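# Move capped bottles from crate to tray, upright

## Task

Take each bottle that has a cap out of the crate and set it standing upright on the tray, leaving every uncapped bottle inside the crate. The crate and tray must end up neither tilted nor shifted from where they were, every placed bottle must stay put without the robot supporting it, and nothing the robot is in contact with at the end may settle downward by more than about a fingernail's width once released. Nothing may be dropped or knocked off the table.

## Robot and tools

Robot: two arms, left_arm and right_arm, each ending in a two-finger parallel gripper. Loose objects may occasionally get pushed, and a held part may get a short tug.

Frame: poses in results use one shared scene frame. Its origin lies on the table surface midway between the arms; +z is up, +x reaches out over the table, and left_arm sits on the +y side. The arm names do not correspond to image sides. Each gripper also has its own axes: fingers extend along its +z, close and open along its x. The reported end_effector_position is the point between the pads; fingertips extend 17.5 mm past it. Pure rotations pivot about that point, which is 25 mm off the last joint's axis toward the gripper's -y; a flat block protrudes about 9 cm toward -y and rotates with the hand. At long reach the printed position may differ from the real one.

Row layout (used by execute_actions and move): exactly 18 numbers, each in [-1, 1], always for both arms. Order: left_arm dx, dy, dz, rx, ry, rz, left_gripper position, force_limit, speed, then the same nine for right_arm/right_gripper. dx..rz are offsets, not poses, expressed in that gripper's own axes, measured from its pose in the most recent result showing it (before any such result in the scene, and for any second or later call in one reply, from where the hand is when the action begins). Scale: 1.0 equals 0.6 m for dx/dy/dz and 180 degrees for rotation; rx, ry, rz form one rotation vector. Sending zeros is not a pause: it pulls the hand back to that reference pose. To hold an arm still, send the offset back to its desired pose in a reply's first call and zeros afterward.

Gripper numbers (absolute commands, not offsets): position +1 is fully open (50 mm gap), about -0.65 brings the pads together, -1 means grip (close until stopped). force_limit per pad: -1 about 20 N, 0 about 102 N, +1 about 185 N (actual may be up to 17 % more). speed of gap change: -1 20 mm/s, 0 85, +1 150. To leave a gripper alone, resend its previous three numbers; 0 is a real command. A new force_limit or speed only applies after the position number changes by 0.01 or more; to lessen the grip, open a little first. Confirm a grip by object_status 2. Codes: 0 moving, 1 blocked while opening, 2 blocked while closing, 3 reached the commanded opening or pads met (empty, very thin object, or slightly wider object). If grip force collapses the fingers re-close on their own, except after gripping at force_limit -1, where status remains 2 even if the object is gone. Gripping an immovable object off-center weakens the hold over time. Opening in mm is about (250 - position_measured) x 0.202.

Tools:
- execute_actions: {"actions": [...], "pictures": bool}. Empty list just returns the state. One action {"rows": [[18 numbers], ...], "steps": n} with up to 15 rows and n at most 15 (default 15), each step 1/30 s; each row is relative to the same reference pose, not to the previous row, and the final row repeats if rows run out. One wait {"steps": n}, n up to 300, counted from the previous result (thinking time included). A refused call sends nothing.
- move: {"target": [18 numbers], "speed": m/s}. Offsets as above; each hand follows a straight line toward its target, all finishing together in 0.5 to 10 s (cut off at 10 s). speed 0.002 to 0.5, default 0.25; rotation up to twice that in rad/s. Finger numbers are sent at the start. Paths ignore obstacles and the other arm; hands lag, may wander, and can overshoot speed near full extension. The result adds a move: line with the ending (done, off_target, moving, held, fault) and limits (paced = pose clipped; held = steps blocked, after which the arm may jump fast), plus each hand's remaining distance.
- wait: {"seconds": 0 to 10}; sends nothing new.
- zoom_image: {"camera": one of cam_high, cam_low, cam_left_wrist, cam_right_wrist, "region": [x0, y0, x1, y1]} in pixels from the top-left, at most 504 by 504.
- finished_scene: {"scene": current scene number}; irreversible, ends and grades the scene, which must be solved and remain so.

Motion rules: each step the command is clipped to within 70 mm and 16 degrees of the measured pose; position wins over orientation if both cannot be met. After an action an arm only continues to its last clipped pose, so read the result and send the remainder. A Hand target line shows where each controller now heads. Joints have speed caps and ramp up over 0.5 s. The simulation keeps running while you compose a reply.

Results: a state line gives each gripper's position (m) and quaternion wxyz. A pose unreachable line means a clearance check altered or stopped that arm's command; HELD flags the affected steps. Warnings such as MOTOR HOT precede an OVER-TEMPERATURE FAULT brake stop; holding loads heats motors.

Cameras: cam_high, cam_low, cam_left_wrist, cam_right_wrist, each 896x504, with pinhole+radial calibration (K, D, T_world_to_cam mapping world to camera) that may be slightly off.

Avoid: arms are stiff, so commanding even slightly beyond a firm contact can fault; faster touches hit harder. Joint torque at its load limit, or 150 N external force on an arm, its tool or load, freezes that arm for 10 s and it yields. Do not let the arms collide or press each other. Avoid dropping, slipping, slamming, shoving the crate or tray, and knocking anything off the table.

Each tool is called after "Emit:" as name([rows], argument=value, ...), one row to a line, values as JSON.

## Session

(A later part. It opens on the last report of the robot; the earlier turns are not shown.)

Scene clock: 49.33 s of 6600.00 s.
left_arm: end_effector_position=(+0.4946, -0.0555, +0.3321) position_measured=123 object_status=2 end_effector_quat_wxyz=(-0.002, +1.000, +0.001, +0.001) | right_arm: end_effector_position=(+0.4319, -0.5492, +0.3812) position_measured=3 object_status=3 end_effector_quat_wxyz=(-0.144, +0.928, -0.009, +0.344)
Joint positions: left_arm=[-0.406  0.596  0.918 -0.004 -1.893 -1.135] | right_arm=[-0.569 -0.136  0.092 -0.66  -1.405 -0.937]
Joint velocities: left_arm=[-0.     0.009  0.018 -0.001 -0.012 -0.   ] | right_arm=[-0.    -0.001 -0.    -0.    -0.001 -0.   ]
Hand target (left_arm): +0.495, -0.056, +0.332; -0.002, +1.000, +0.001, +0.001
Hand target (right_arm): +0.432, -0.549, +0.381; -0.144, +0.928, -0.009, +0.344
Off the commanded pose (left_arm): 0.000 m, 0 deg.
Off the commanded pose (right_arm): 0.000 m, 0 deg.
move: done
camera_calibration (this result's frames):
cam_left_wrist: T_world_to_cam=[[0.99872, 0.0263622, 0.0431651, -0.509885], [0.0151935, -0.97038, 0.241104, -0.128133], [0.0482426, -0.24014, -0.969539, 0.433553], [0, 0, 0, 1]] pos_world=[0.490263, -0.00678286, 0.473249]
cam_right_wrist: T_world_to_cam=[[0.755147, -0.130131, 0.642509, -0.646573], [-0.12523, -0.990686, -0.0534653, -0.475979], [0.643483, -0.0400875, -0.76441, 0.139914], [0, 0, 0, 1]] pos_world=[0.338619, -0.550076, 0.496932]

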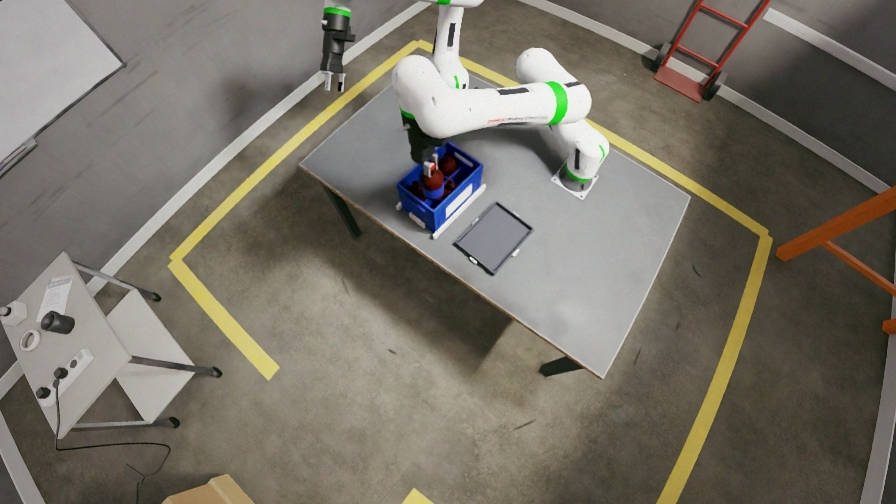

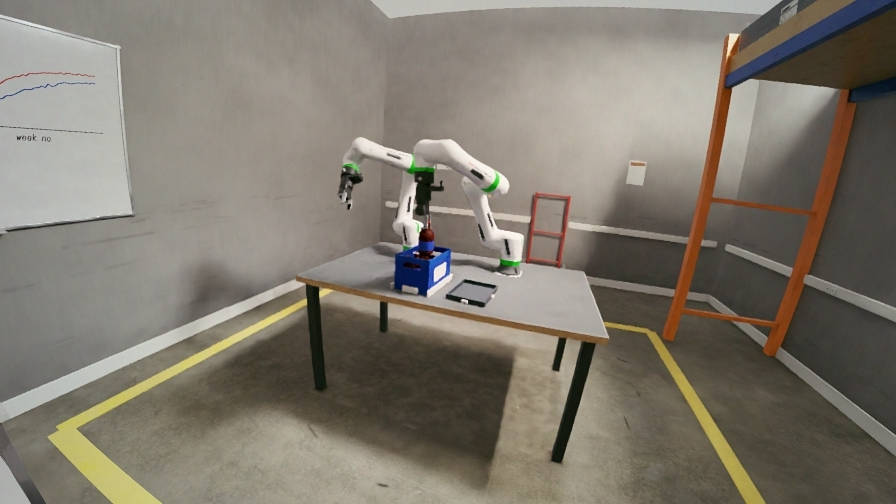

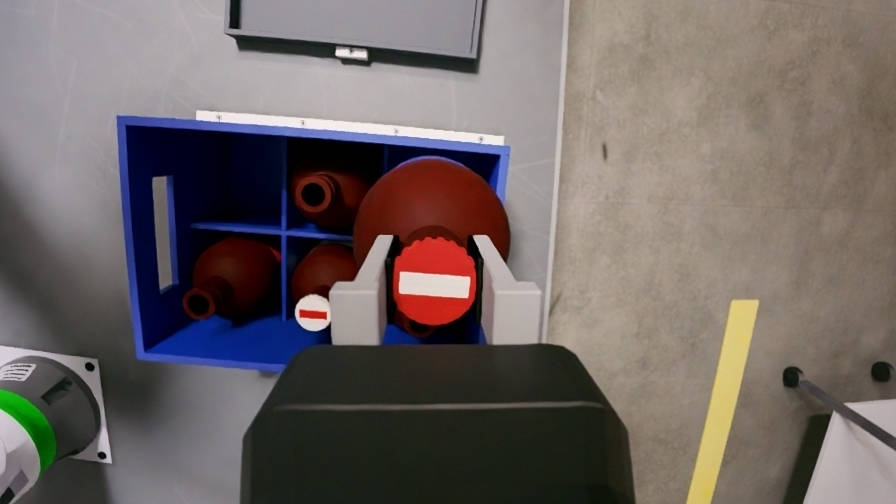

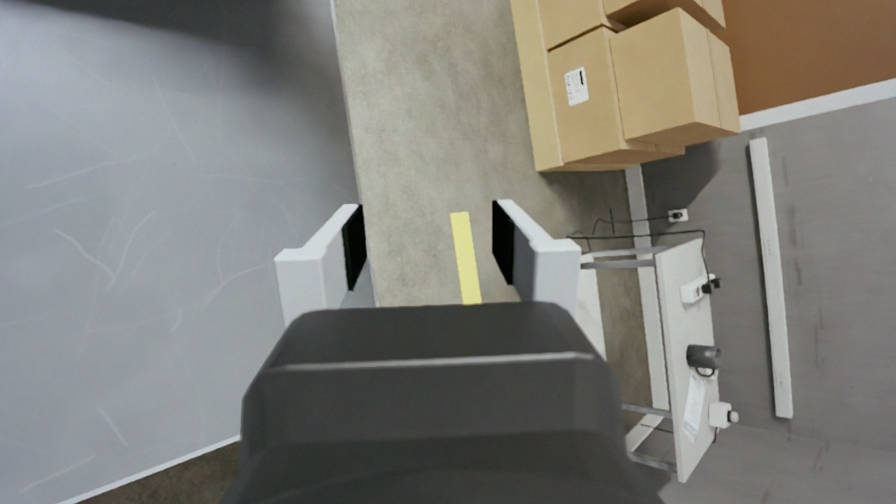

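Emit:
move(target=[-0.012,-0.19,-0.03,0,0,0,-1,0,0,0,0,0,0,0,0,1,0,0], speed=0.25)

Emit:
move(target=[-0.02,-0.195,0.26,0,0,0,-1,0,0,0,0,0,0,0,0,1,0,0], speed=0.25)

Emit:
zoom_image(camera="cam_low", region=[420, 230, 520, 320])

Scene clock: 59.93 s of 6600.00 s.
left_arm: end_effector_position=(+0.4873, +0.0582, +0.3503) position_measured=123 object_status=2 end_effector_quat_wxyz=(-0.002, +1.000, +0.001, +0.001) | right_arm: end_effector_position=(+0.4319, -0.5492, +0.3812) position_measured=3 object_status=3 end_effector_quat_wxyz=(-0.144, +0.928, -0.009, +0.344)
Joint positions: left_arm=[-0.233  0.388  0.657 -0.004 -1.839 -1.308] | right_arm=[-0.569 -0.136  0.092 -0.66  -1.405 -0.937]
Joint velocities: left_arm=[ 0.003 -0.004 -0.004  0.002  0.003 -0.002] | right_arm=[-0.     0.001  0.     0.001  0.    -0.   ]
Hand target (left_arm): +0.487, +0.058, +0.350; -0.002, +1.000, +0.001, +0.001
Hand target (right_arm): +0.432, -0.549, +0.381; -0.144, +0.928, -0.009, +0.344
Off the commanded pose (left_arm): 0.000 m, 0 deg.
Off the commanded pose (right_arm): 0.000 m, 0 deg.
After step 90, 6.60 s passed at rest.
move: done
camera_calibration (this result's frames):
cam_left_wrist: T_world_to_cam=[[0.998728, 0.0263964, 0.0429618, -0.506324], [0.0152742, -0.970371, 0.241135, -0.0220488], [0.048054, -0.240172, -0.96954, 0.478995], [0, 0, 0, 1]] pos_world=[0.482999, 0.107011, 0.491474]
cam_right_wrist: T_world_to_cam=[[0.755148, -0.130131, 0.642509, -0.646573], [-0.12523, -0.990686, -0.0534652, -0.475979], [0.643482, -0.0400876, -0.764411, 0.139914], [0, 0, 0, 1]] pos_world=[0.338619, -0.550077, 0.496932]

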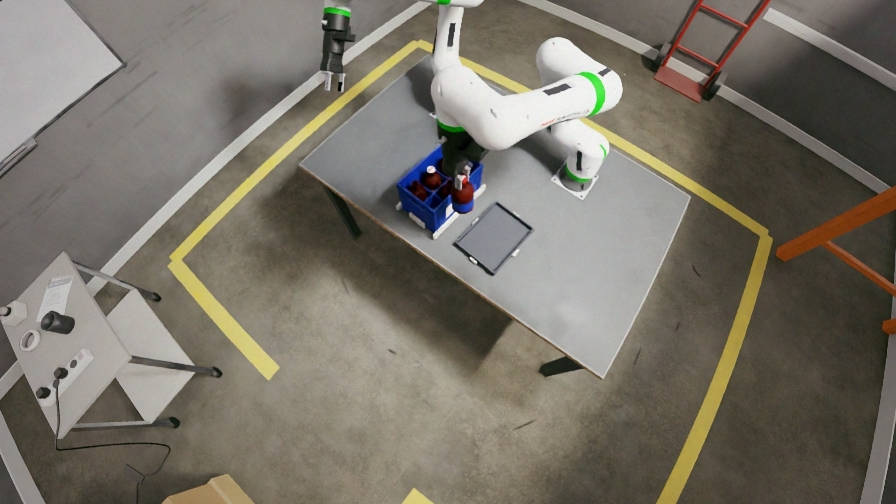

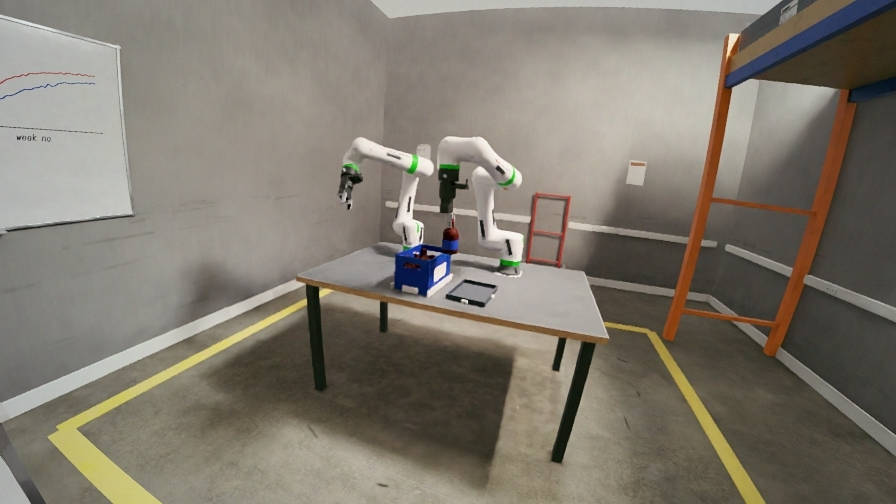

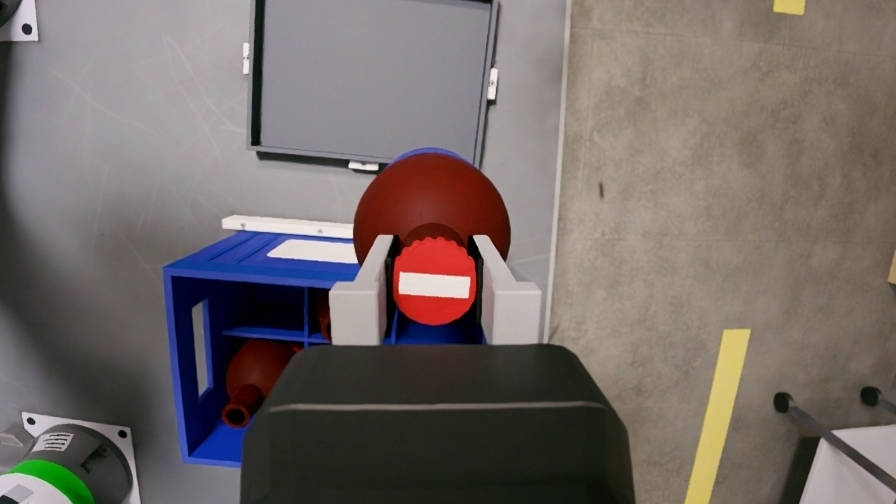

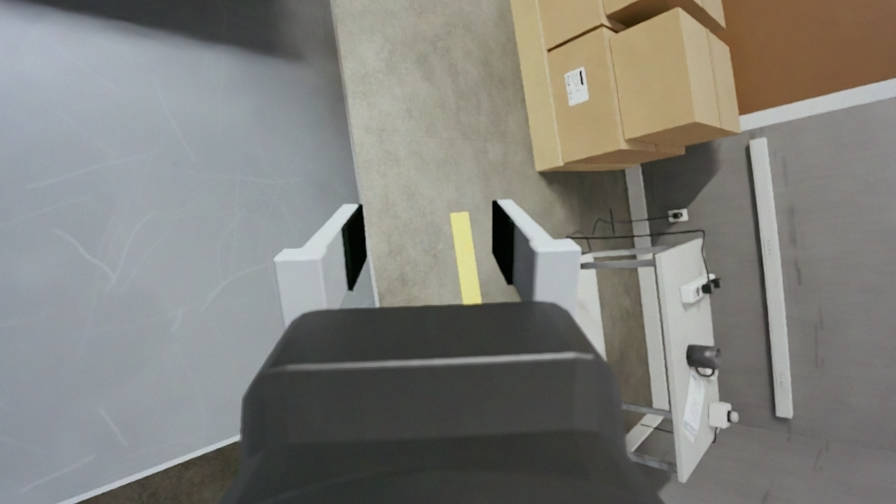

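Scene clock: 61.27 s of 6600.00 s.
left_arm: end_effector_position=(+0.4757, +0.1755, +0.1947) position_measured=123 object_status=2 end_effector_quat_wxyz=(-0.002, +1.000, +0.001, +0.001) | right_arm: end_effector_position=(+0.4319, -0.5492, +0.3812) position_measured=3 object_status=3 end_effector_quat_wxyz=(-0.144, +0.928, -0.009, +0.344)
Joint positions: left_arm=[-0.022  0.214  0.068 -0.003 -1.423 -1.517] | right_arm=[-0.569 -0.136  0.092 -0.66  -1.405 -0.937]
Joint velocities: left_arm=[ 0.003 -0.001 -0.003  0.     0.005 -0.001] | right_arm=[-0.001  0.     0.     0.002 -0.     0.001]
Hand target (left_arm): +0.476, +0.176, +0.195; -0.001, +1.000, +0.001, +0.001
Hand target (right_arm): +0.432, -0.549, +0.381; -0.144, +0.928, -0.009, +0.344
Off the commanded pose (left_arm): 0.001 m, 0 deg.
Off the commanded pose (right_arm): 0.000 m, 0 deg.
move: done
camera_calibration (this result's frames):
cam_left_wrist: T_world_to_cam=[[0.998736, 0.026361, 0.042799, -0.491089], [0.0152737, -0.970345, 0.241242, 0.129432], [0.0478892, -0.240283, -0.969521, 0.356921], [0, 0, 0, 1]] pos_world=[0.471399, 0.224301, 0.335836]
cam_right_wrist: T_world_to_cam=[[0.755147, -0.130132, 0.642509, -0.646573], [-0.12523, -0.990686, -0.0534654, -0.475979], [0.643482, -0.0400875, -0.76441, 0.139914], [0, 0, 0, 1]] pos_world=[0.338619, -0.550076, 0.496932]

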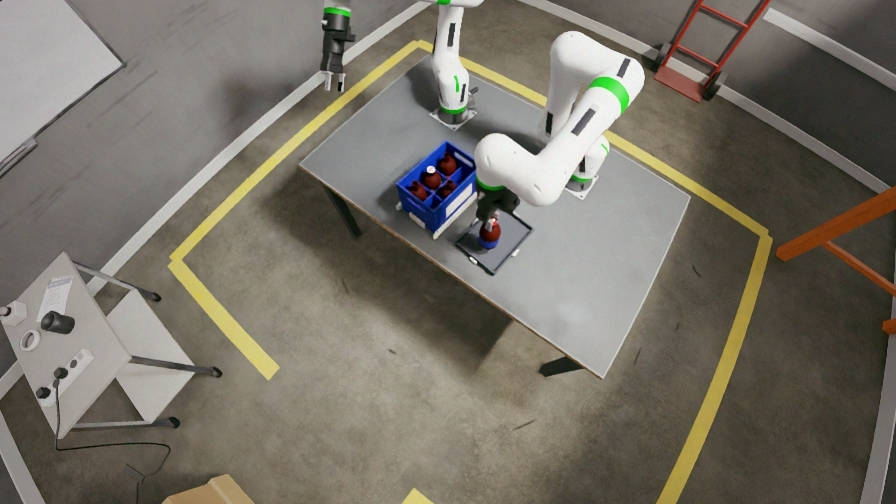

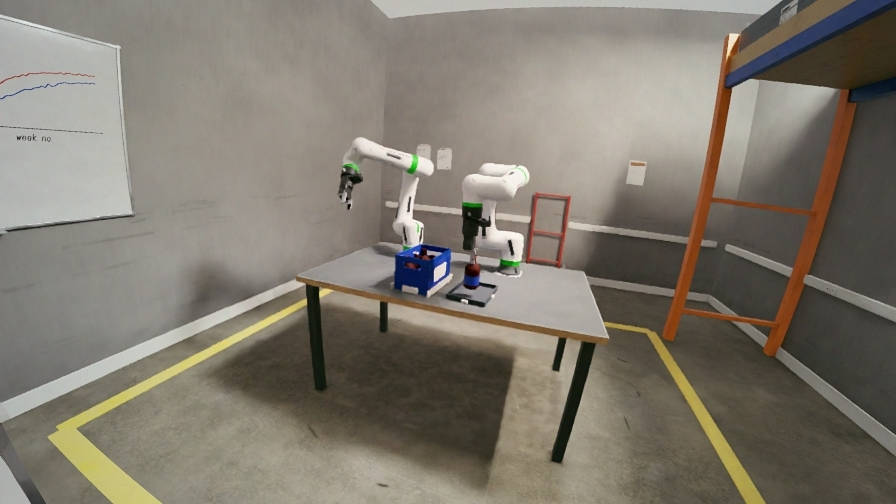

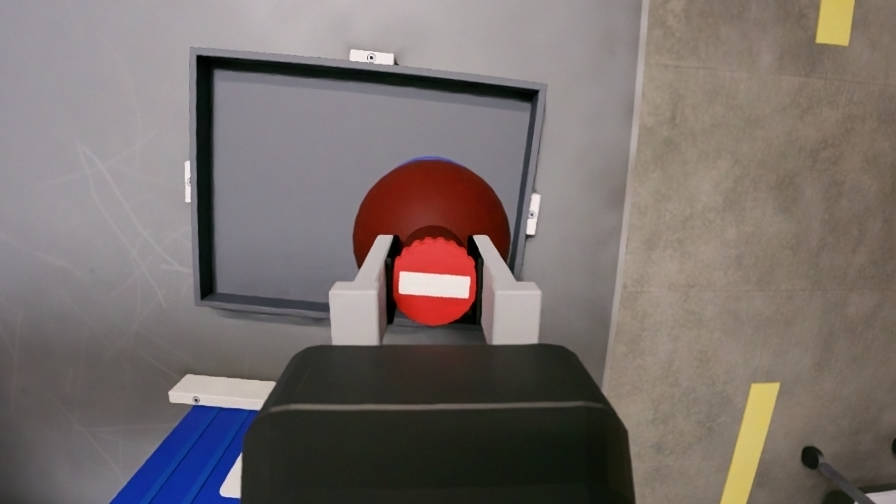

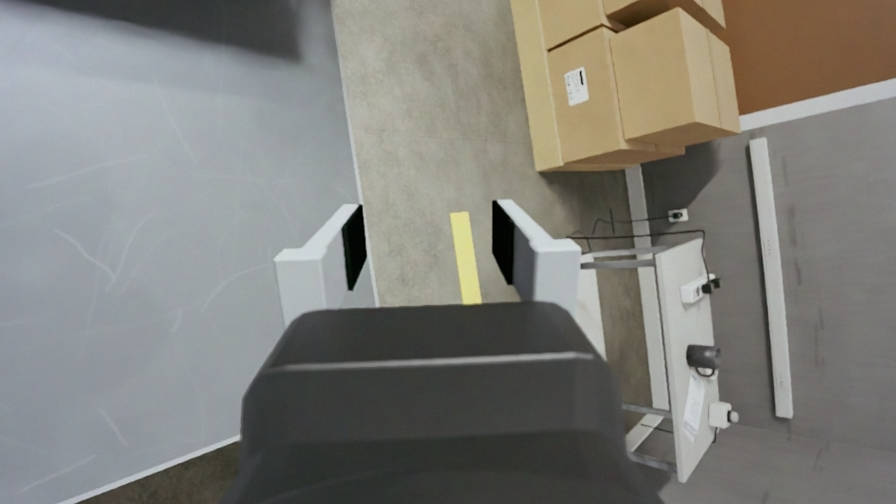

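Region (420, 230, 520, 320) of cam_low's 896x504 image, scaled by 5.040, with more detail than that image has; it fills the top 454 rows of this view, and the rest is white.

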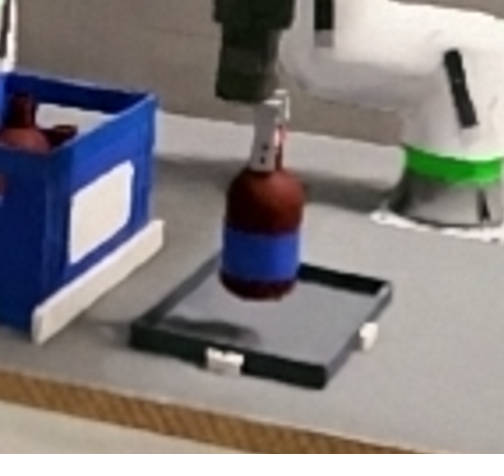

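Emit:
move(target=[0.008,0,0.066,0,0,0,-1,0,0,0,0,0,0,0,0,1,0,0], speed=0.08)

Emit:
zoom_image(camera="cam_low", region=[440, 250, 510, 320])

Scene clock: 65.03 s of 6600.00 s.
left_arm: end_effector_position=(+0.4806, +0.1757, +0.1552) position_measured=123 object_status=2 end_effector_quat_wxyz=(-0.002, +1.000, +0.001, +0.001) | right_arm: end_effector_position=(+0.4319, -0.5492, +0.3812) position_measured=3 object_status=3 end_effector_quat_wxyz=(-0.144, +0.928, -0.009, +0.344)
Joint positions: left_arm=[-0.021  0.244  0.011 -0.003 -1.336 -1.518] | right_arm=[-0.569 -0.136  0.092 -0.66  -1.405 -0.937]
Joint velocities: left_arm=[ 0.     0.001 -0.002 -0.     0.003 -0.001] | right_arm=[ 0.     0.     0.    -0.001 -0.     0.   ]
Hand target (left_arm): +0.481, +0.176, +0.155; -0.002, +1.000, +0.001, +0.001
Hand target (right_arm): +0.432, -0.549, +0.381; -0.144, +0.928, -0.009, +0.344
Off the commanded pose (left_arm): 0.000 m, 0 deg.
Off the commanded pose (right_arm): 0.000 m, 0 deg.
move: done
camera_calibration (this result's frames):
cam_left_wrist: T_world_to_cam=[[0.998736, 0.0263142, 0.0428205, -0.49428], [0.0152283, -0.970372, 0.241133, 0.139062], [0.0478971, -0.240177, -0.969547, 0.31845], [0, 0, 0, 1]] pos_world=[0.476284, 0.224433, 0.296385]
cam_right_wrist: T_world_to_cam=[[0.755147, -0.130132, 0.642509, -0.646573], [-0.125231, -0.990686, -0.0534654, -0.475979], [0.643482, -0.0400875, -0.76441, 0.139914], [0, 0, 0, 1]] pos_world=[0.338619, -0.550076, 0.496932]

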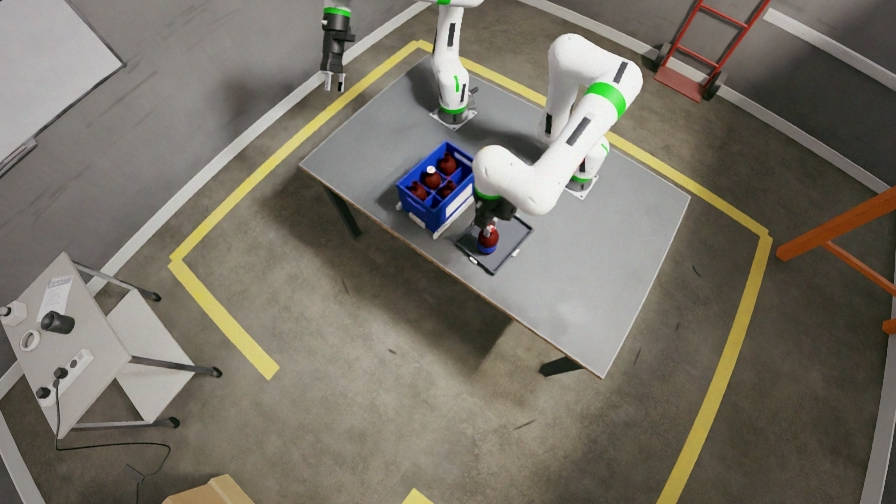

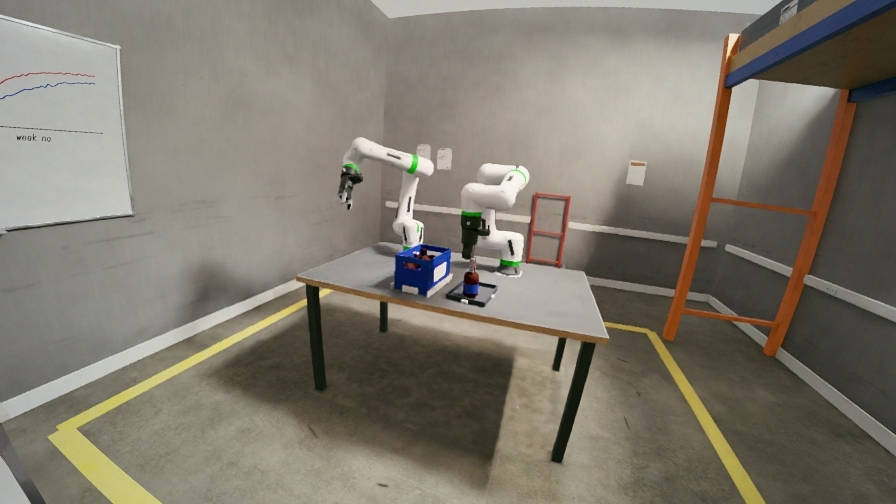

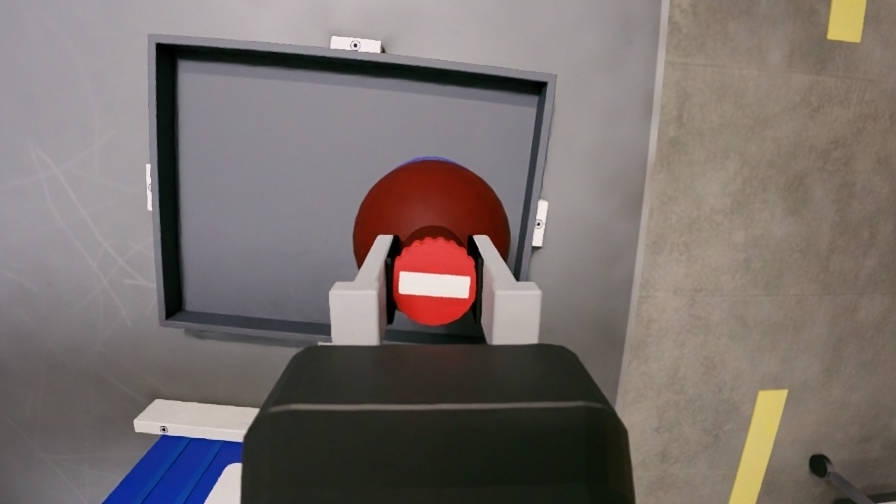

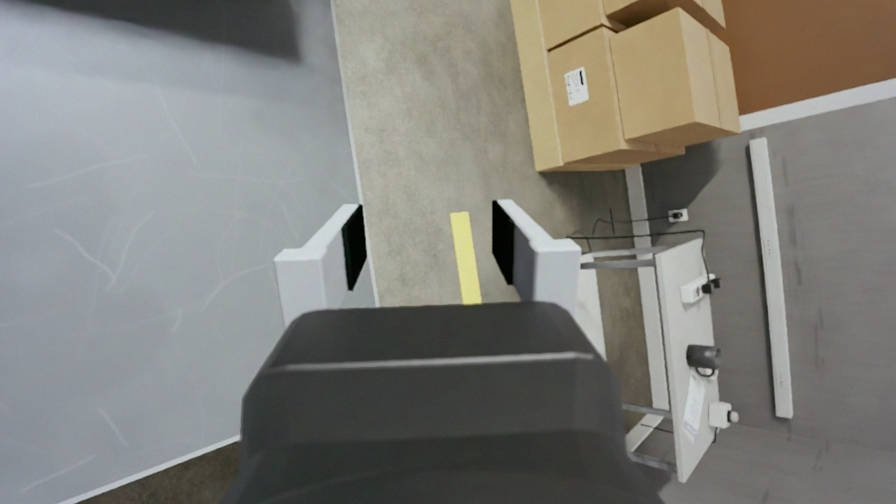

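Region (440, 250, 510, 320) of cam_low's 896x504 image, scaled by 7.200, with more detail than that image has.

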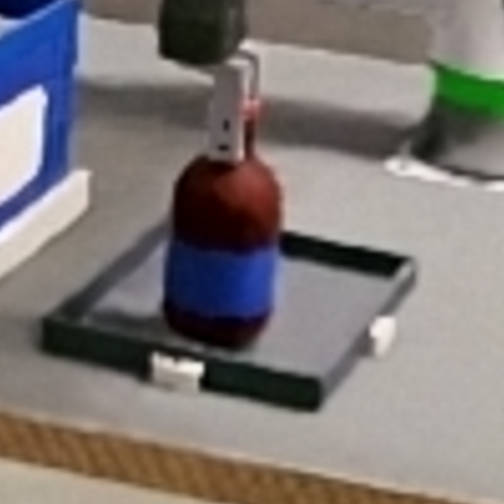

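Emit:
execute_actions([
  {"rows":[[0,0,0.001,0,0,0,-1,0,0,0,0,0,0,0,0,1,0,0],[0,0,0.002,0,0,0,-1,0,0,0,0,0,0,0,0,1,0,0],[0,0,0.003,0,0,0,-1,0,0,0,0,0,0,0,0,1,0,0],[0,0,0.004,0,0,0,-1,0,0,0,0,0,0,0,0,1,0,0],[0,0,0.005,0,0,0,-1,0,0,0,0,0,0,0,0,1,0,0],[0,0,0.006,0,0,0,-1,0,0,0,0,0,0,0,0,1,0,0],[0,0,0.007,0,0,0,-1,0,0,0,0,0,0,0,0,1,0,0],[0,0,0.008,0,0,0,-1,0,0,0,0,0,0,0,0,1,0,0],[0,0,0.009,0,0,0,-1,0,0,0,0,0,0,0,0,1,0,0]],"steps":15},
], pictures=false)

Scene clock: 68.43 s of 6600.00 s.
left_arm: end_effector_position=(+0.4806, +0.1757, +0.1500) position_measured=123 object_status=2 end_effector_quat_wxyz=(-0.002, +1.000, +0.001, +0.001) | right_arm: end_effector_position=(+0.4319, -0.5492, +0.3812) position_measured=3 object_status=3 end_effector_quat_wxyz=(-0.144, +0.928, -0.009, +0.344)
Joint positions: left_arm=[-0.021  0.247  0.002 -0.003 -1.325 -1.518] | right_arm=[-0.569 -0.136  0.092 -0.66  -1.405 -0.937]
Joint velocities: left_arm=[-0.     0.001 -0.004 -0.     0.005 -0.   ] | right_arm=[ 0.001 -0.001  0.     0.     0.    -0.001]
Hand target (left_arm): +0.481, +0.176, +0.150; -0.002, +1.000, +0.001, +0.001
Hand target (right_arm): +0.432, -0.549, +0.381; -0.144, +0.928, -0.009, +0.344
Off the commanded pose (left_arm): 0.000 m, 0 deg.
Off the commanded pose (right_arm): 0.000 m, 0 deg.
Steps of this call (steps 1 to 87: nothing new was sent; steps 88 to 102: all 15 steps of this action). Readings (end_effector_position | what the end effector reports):
88: left_arm (+0.4806, +0.1756, +0.1551) | right_arm (+0.4319, -0.5492, +0.3812) | left_arm position_measured=123 object_status=2 | right_arm position_measured=3 object_status=3
89: left_arm (+0.4806, +0.1756, +0.1550) | right_arm (+0.4319, -0.5492, +0.3812) | left_arm position_measured=123 object_status=2 | right_arm position_measured=3 object_status=3
91: left_arm (+0.4806, +0.1756, +0.1543) | right_arm (+0.4319, -0.5492, +0.3812) | left_arm position_measured=123 object_status=2 | right_arm position_measured=3 object_status=3
95: left_arm (+0.4806, +0.1757, +0.1522) | right_arm (+0.4319, -0.5492, +0.3812) | left_arm position_measured=123 object_status=2 | right_arm position_measured=3 object_status=3
102: the state above

Emit:
execute_actions([
  {"rows":[[0,0,0.001,0,0,0,-1,0,0,0,0,0,0,0,0,1,0,0],[0,0,0.002,0,0,0,-1,0,0,0,0,0,0,0,0,1,0,0],[0,0,0.003,0,0,0,-1,0,0,0,0,0,0,0,0,1,0,0],[0,0,0.004,0,0,0,-1,0,0,0,0,0,0,0,0,1,0,0]],"steps":12},
])

Emit:
zoom_image(camera="cam_low", region=[440, 250, 510, 320])

Scene clock: 70.77 s of 6600.00 s.
left_arm: end_effector_position=(+0.4806, +0.1757, +0.1477) position_measured=123 object_status=2 end_effector_quat_wxyz=(-0.002, +1.000, +0.001, +0.001) | right_arm: end_effector_position=(+0.4319, -0.5492, +0.3812) position_measured=3 object_status=3 end_effector_quat_wxyz=(-0.144, +0.928, -0.009, +0.344)
Joint positions: left_arm=[-0.021  0.248 -0.002 -0.003 -1.319 -1.518] | right_arm=[-0.569 -0.136  0.092 -0.66  -1.405 -0.937]
Joint velocities: left_arm=[ 0.     0.    -0.001  0.     0.001 -0.001] | right_arm=[ 0.    -0.     0.001  0.     0.    -0.   ]
Hand target (left_arm): +0.481, +0.176, +0.148; -0.002, +1.000, +0.001, +0.001
Hand target (right_arm): +0.432, -0.549, +0.381; -0.144, +0.928, -0.009, +0.344
Off the commanded pose (left_arm): 0.000 m, 0 deg.
Off the commanded pose (right_arm): 0.000 m, 0 deg.
Steps of this call (steps 1 to 58: nothing new was sent; steps 59 to 70: all 12 steps of this action). Readings (end_effector_position | what the end effector reports):
59: left_arm (+0.4806, +0.1757, +0.1498) | right_arm (+0.4319, -0.5492, +0.3812) | left_arm position_measured=123 object_status=2 | right_arm position_measured=3 object_status=3
60: left_arm (+0.4806, +0.1757, +0.1497) | right_arm (+0.4319, -0.5492, +0.3812) | left_arm position_measured=123 object_status=2 | right_arm position_measured=3 object_status=3
62: left_arm (+0.4806, +0.1757, +0.1490) | right_arm (+0.4319, -0.5492, +0.3812) | left_arm position_measured=123 object_status=2 | right_arm position_measured=3 object_status=3
66: left_arm (+0.4806, +0.1757, +0.1479) | right_arm (+0.4319, -0.5492, +0.3812) | left_arm position_measured=123 object_status=2 | right_arm position_measured=3 object_status=3
70: the state above
camera_calibration (this result's frames):
cam_left_wrist: T_world_to_cam=[[0.998737, 0.0262884, 0.0428241, -0.493977], [0.0152018, -0.97037, 0.241145, 0.140909], [0.0478945, -0.24019, -0.969544, 0.311117], [0, 0, 0, 1]] pos_world=[0.47631, 0.224447, 0.288816]
cam_right_wrist: T_world_to_cam=[[0.755147, -0.130131, 0.642509, -0.646573], [-0.12523, -0.990686, -0.0534651, -0.475979], [0.643482, -0.0400877, -0.76441, 0.139914], [0, 0, 0, 1]] pos_world=[0.338619, -0.550076, 0.496932]

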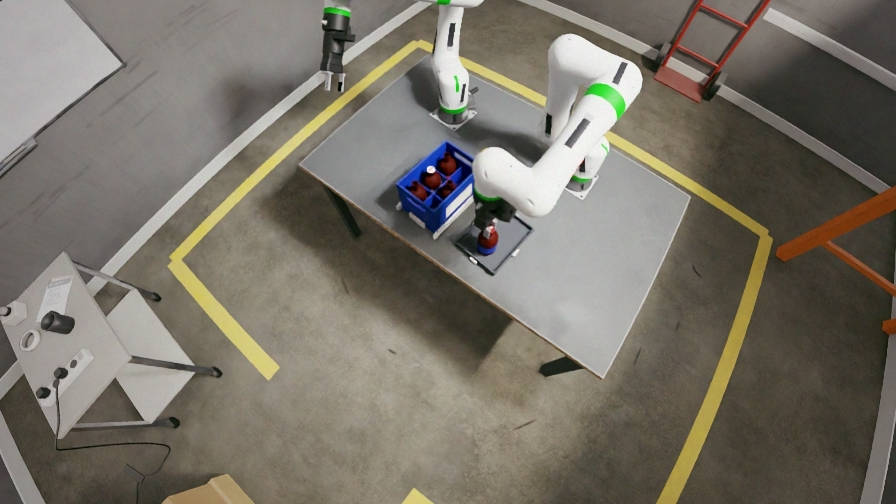

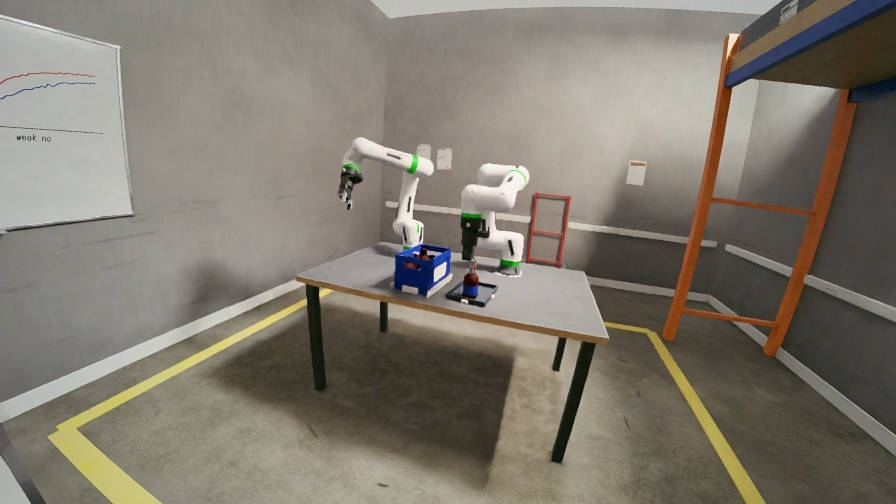

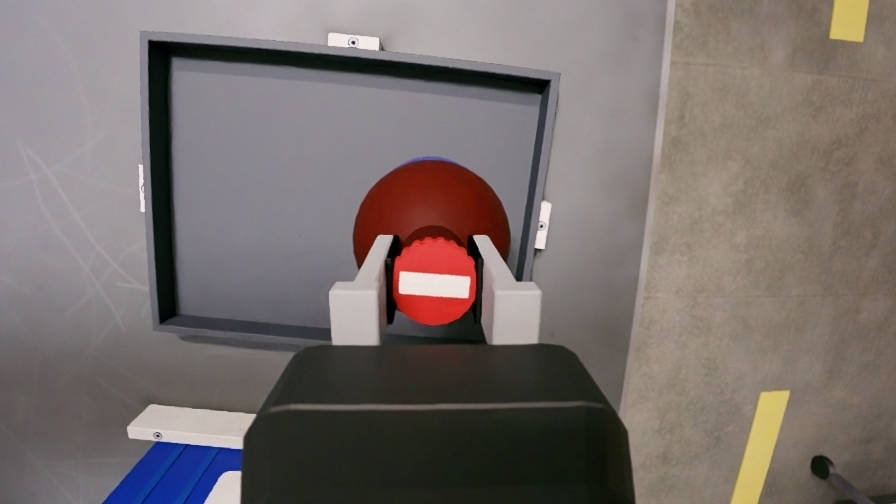

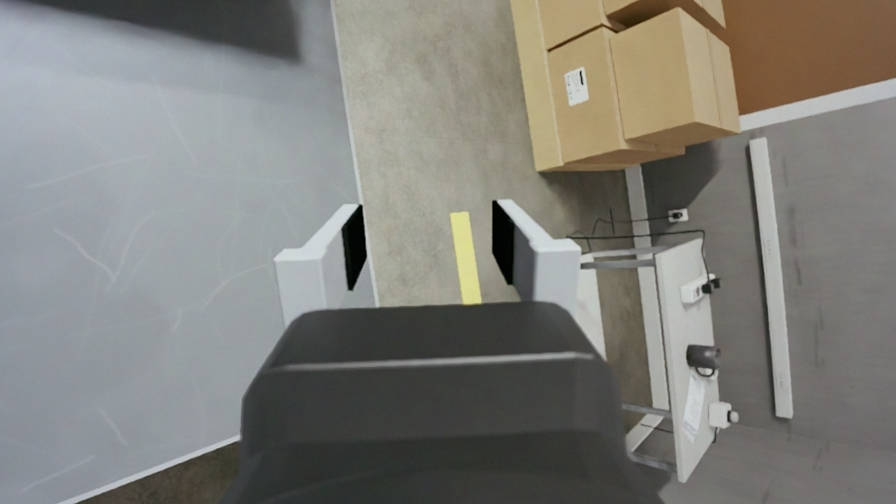

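Region (440, 250, 510, 320) of cam_low's 896x504 image, scaled by 7.200, with more detail than that image has.

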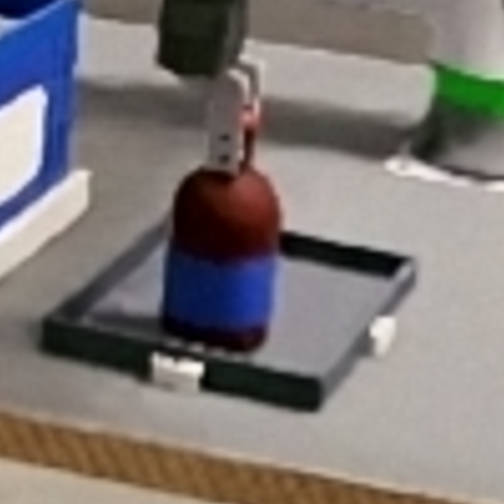

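Emit:
execute_actions([
  {"rows":[[0,0,0.001,0,0,0,-1,0,0,0,0,0,0,0,0,1,0,0],[0,0,0.002,0,0,0,-1,0,0,0,0,0,0,0,0,1,0,0],[0,0,0.0033,0,0,0,-1,0,0,0,0,0,0,0,0,1,0,0]],"steps":12},
])

Scene clock: 73.20 s of 6600.00 s.
left_arm: end_effector_position=(+0.4806, +0.1757, +0.1458) position_measured=123 object_status=2 end_effector_quat_wxyz=(-0.002, +1.000, +0.001, +0.001) | right_arm: end_effector_position=(+0.4319, -0.5492, +0.3812) position_measured=3 object_status=3 end_effector_quat_wxyz=(-0.144, +0.928, -0.009, +0.344)
Joint positions: left_arm=[-0.021  0.249 -0.005 -0.003 -1.315 -1.518] | right_arm=[-0.569 -0.136  0.092 -0.66  -1.405 -0.937]
Joint velocities: left_arm=[-0.     0.001 -0.001 -0.     0.001  0.001] | right_arm=[ 0.001  0.001 -0.     0.002  0.001  0.001]
Hand target (left_arm): +0.481, +0.176, +0.146; -0.002, +1.000, +0.001, +0.001
Hand target (right_arm): +0.432, -0.549, +0.381; -0.144, +0.928, -0.009, +0.344
Off the commanded pose (left_arm): 0.000 m, 0 deg.
Off the commanded pose (right_arm): 0.000 m, 0 deg.
Steps of this call (steps 1 to 61: nothing new was sent; steps 62 to 73: all 12 steps of this action). Readings (end_effector_position | what the end effector reports):
62: left_arm (+0.4806, +0.1757, +0.1476) | right_arm (+0.4319, -0.5492, +0.3812) | left_arm position_measured=123 object_status=2 | right_arm position_measured=3 object_status=3
63: left_arm (+0.4806, +0.1757, +0.1474) | right_arm (+0.4319, -0.5492, +0.3812) | left_arm position_measured=123 object_status=2 | right_arm position_measured=3 object_status=3
65: left_arm (+0.4806, +0.1757, +0.1467) | right_arm (+0.4319, -0.5492, +0.3812) | left_arm position_measured=123 object_status=2 | right_arm position_measured=3 object_status=3
69: left_arm (+0.4806, +0.1757, +0.1459) | right_arm (+0.4319, -0.5492, +0.3812) | left_arm position_measured=123 object_status=2 | right_arm position_measured=3 object_status=3
73: the state above
camera_calibration (this result's frames):
cam_left_wrist: T_world_to_cam=[[0.998733, 0.0262675, 0.042927, -0.493921], [0.0151587, -0.97038, 0.241108, 0.141405], [0.0479888, -0.240151, -0.969549, 0.309242], [0, 0, 0, 1]] pos_world=[0.476311, 0.224456, 0.286934]
cam_right_wrist: T_world_to_cam=[[0.755147, -0.130131, 0.642509, -0.646573], [-0.12523, -0.990686, -0.0534652, -0.475979], [0.643482, -0.0400875, -0.76441, 0.139914], [0, 0, 0, 1]] pos_world=[0.338619, -0.550076, 0.496932]

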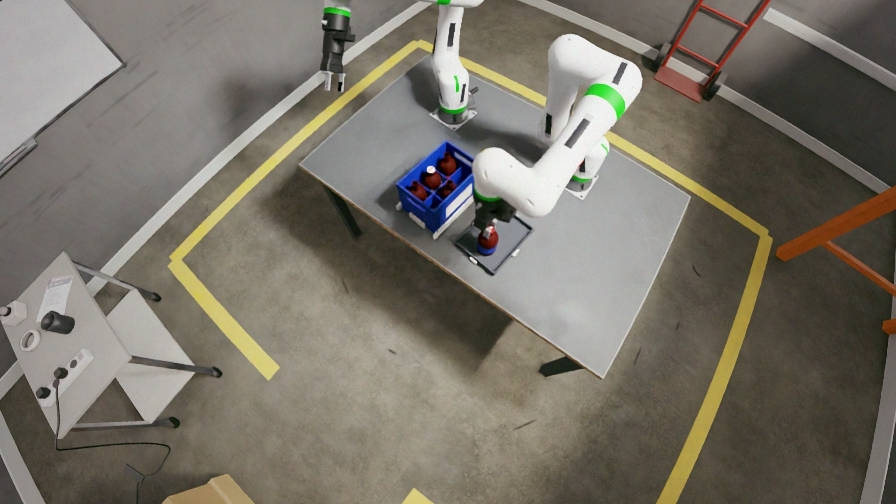

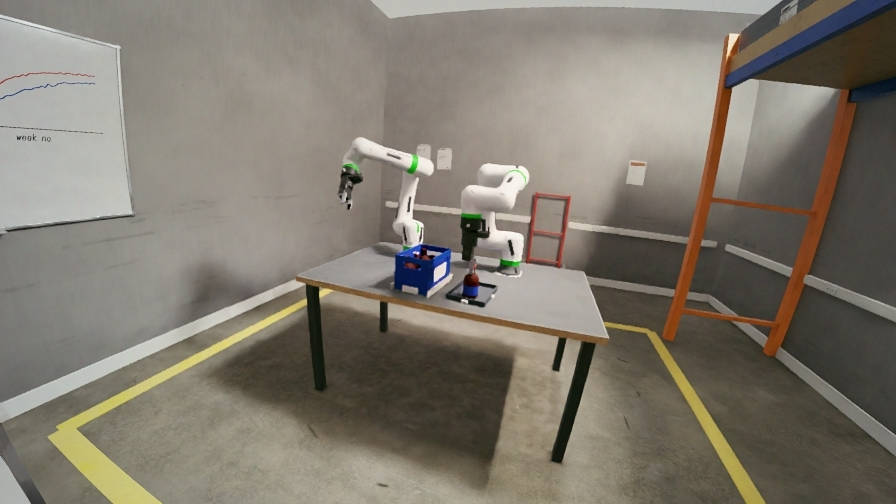

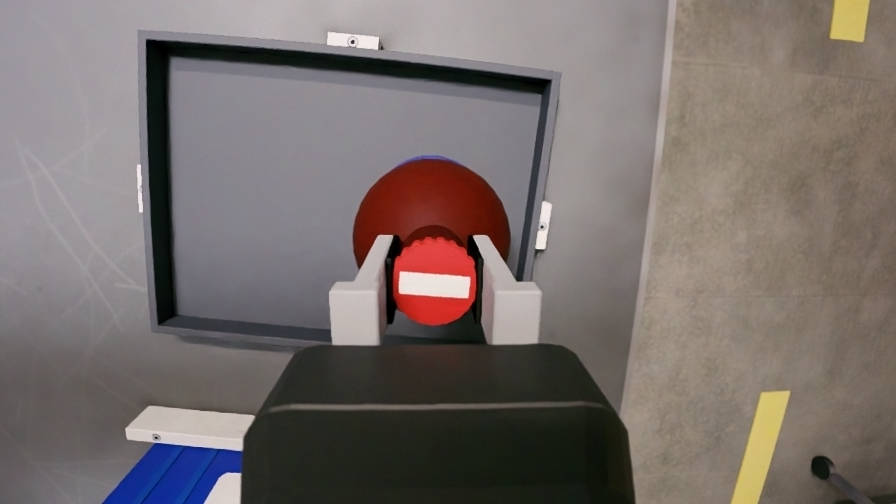

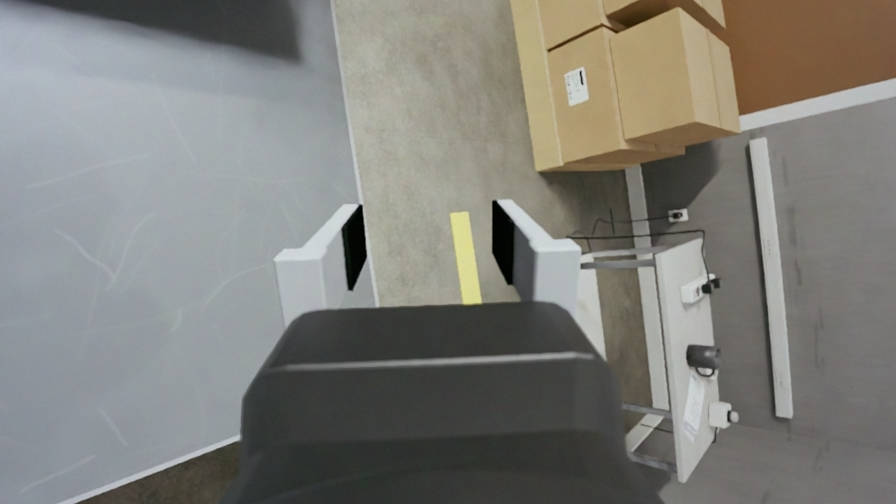

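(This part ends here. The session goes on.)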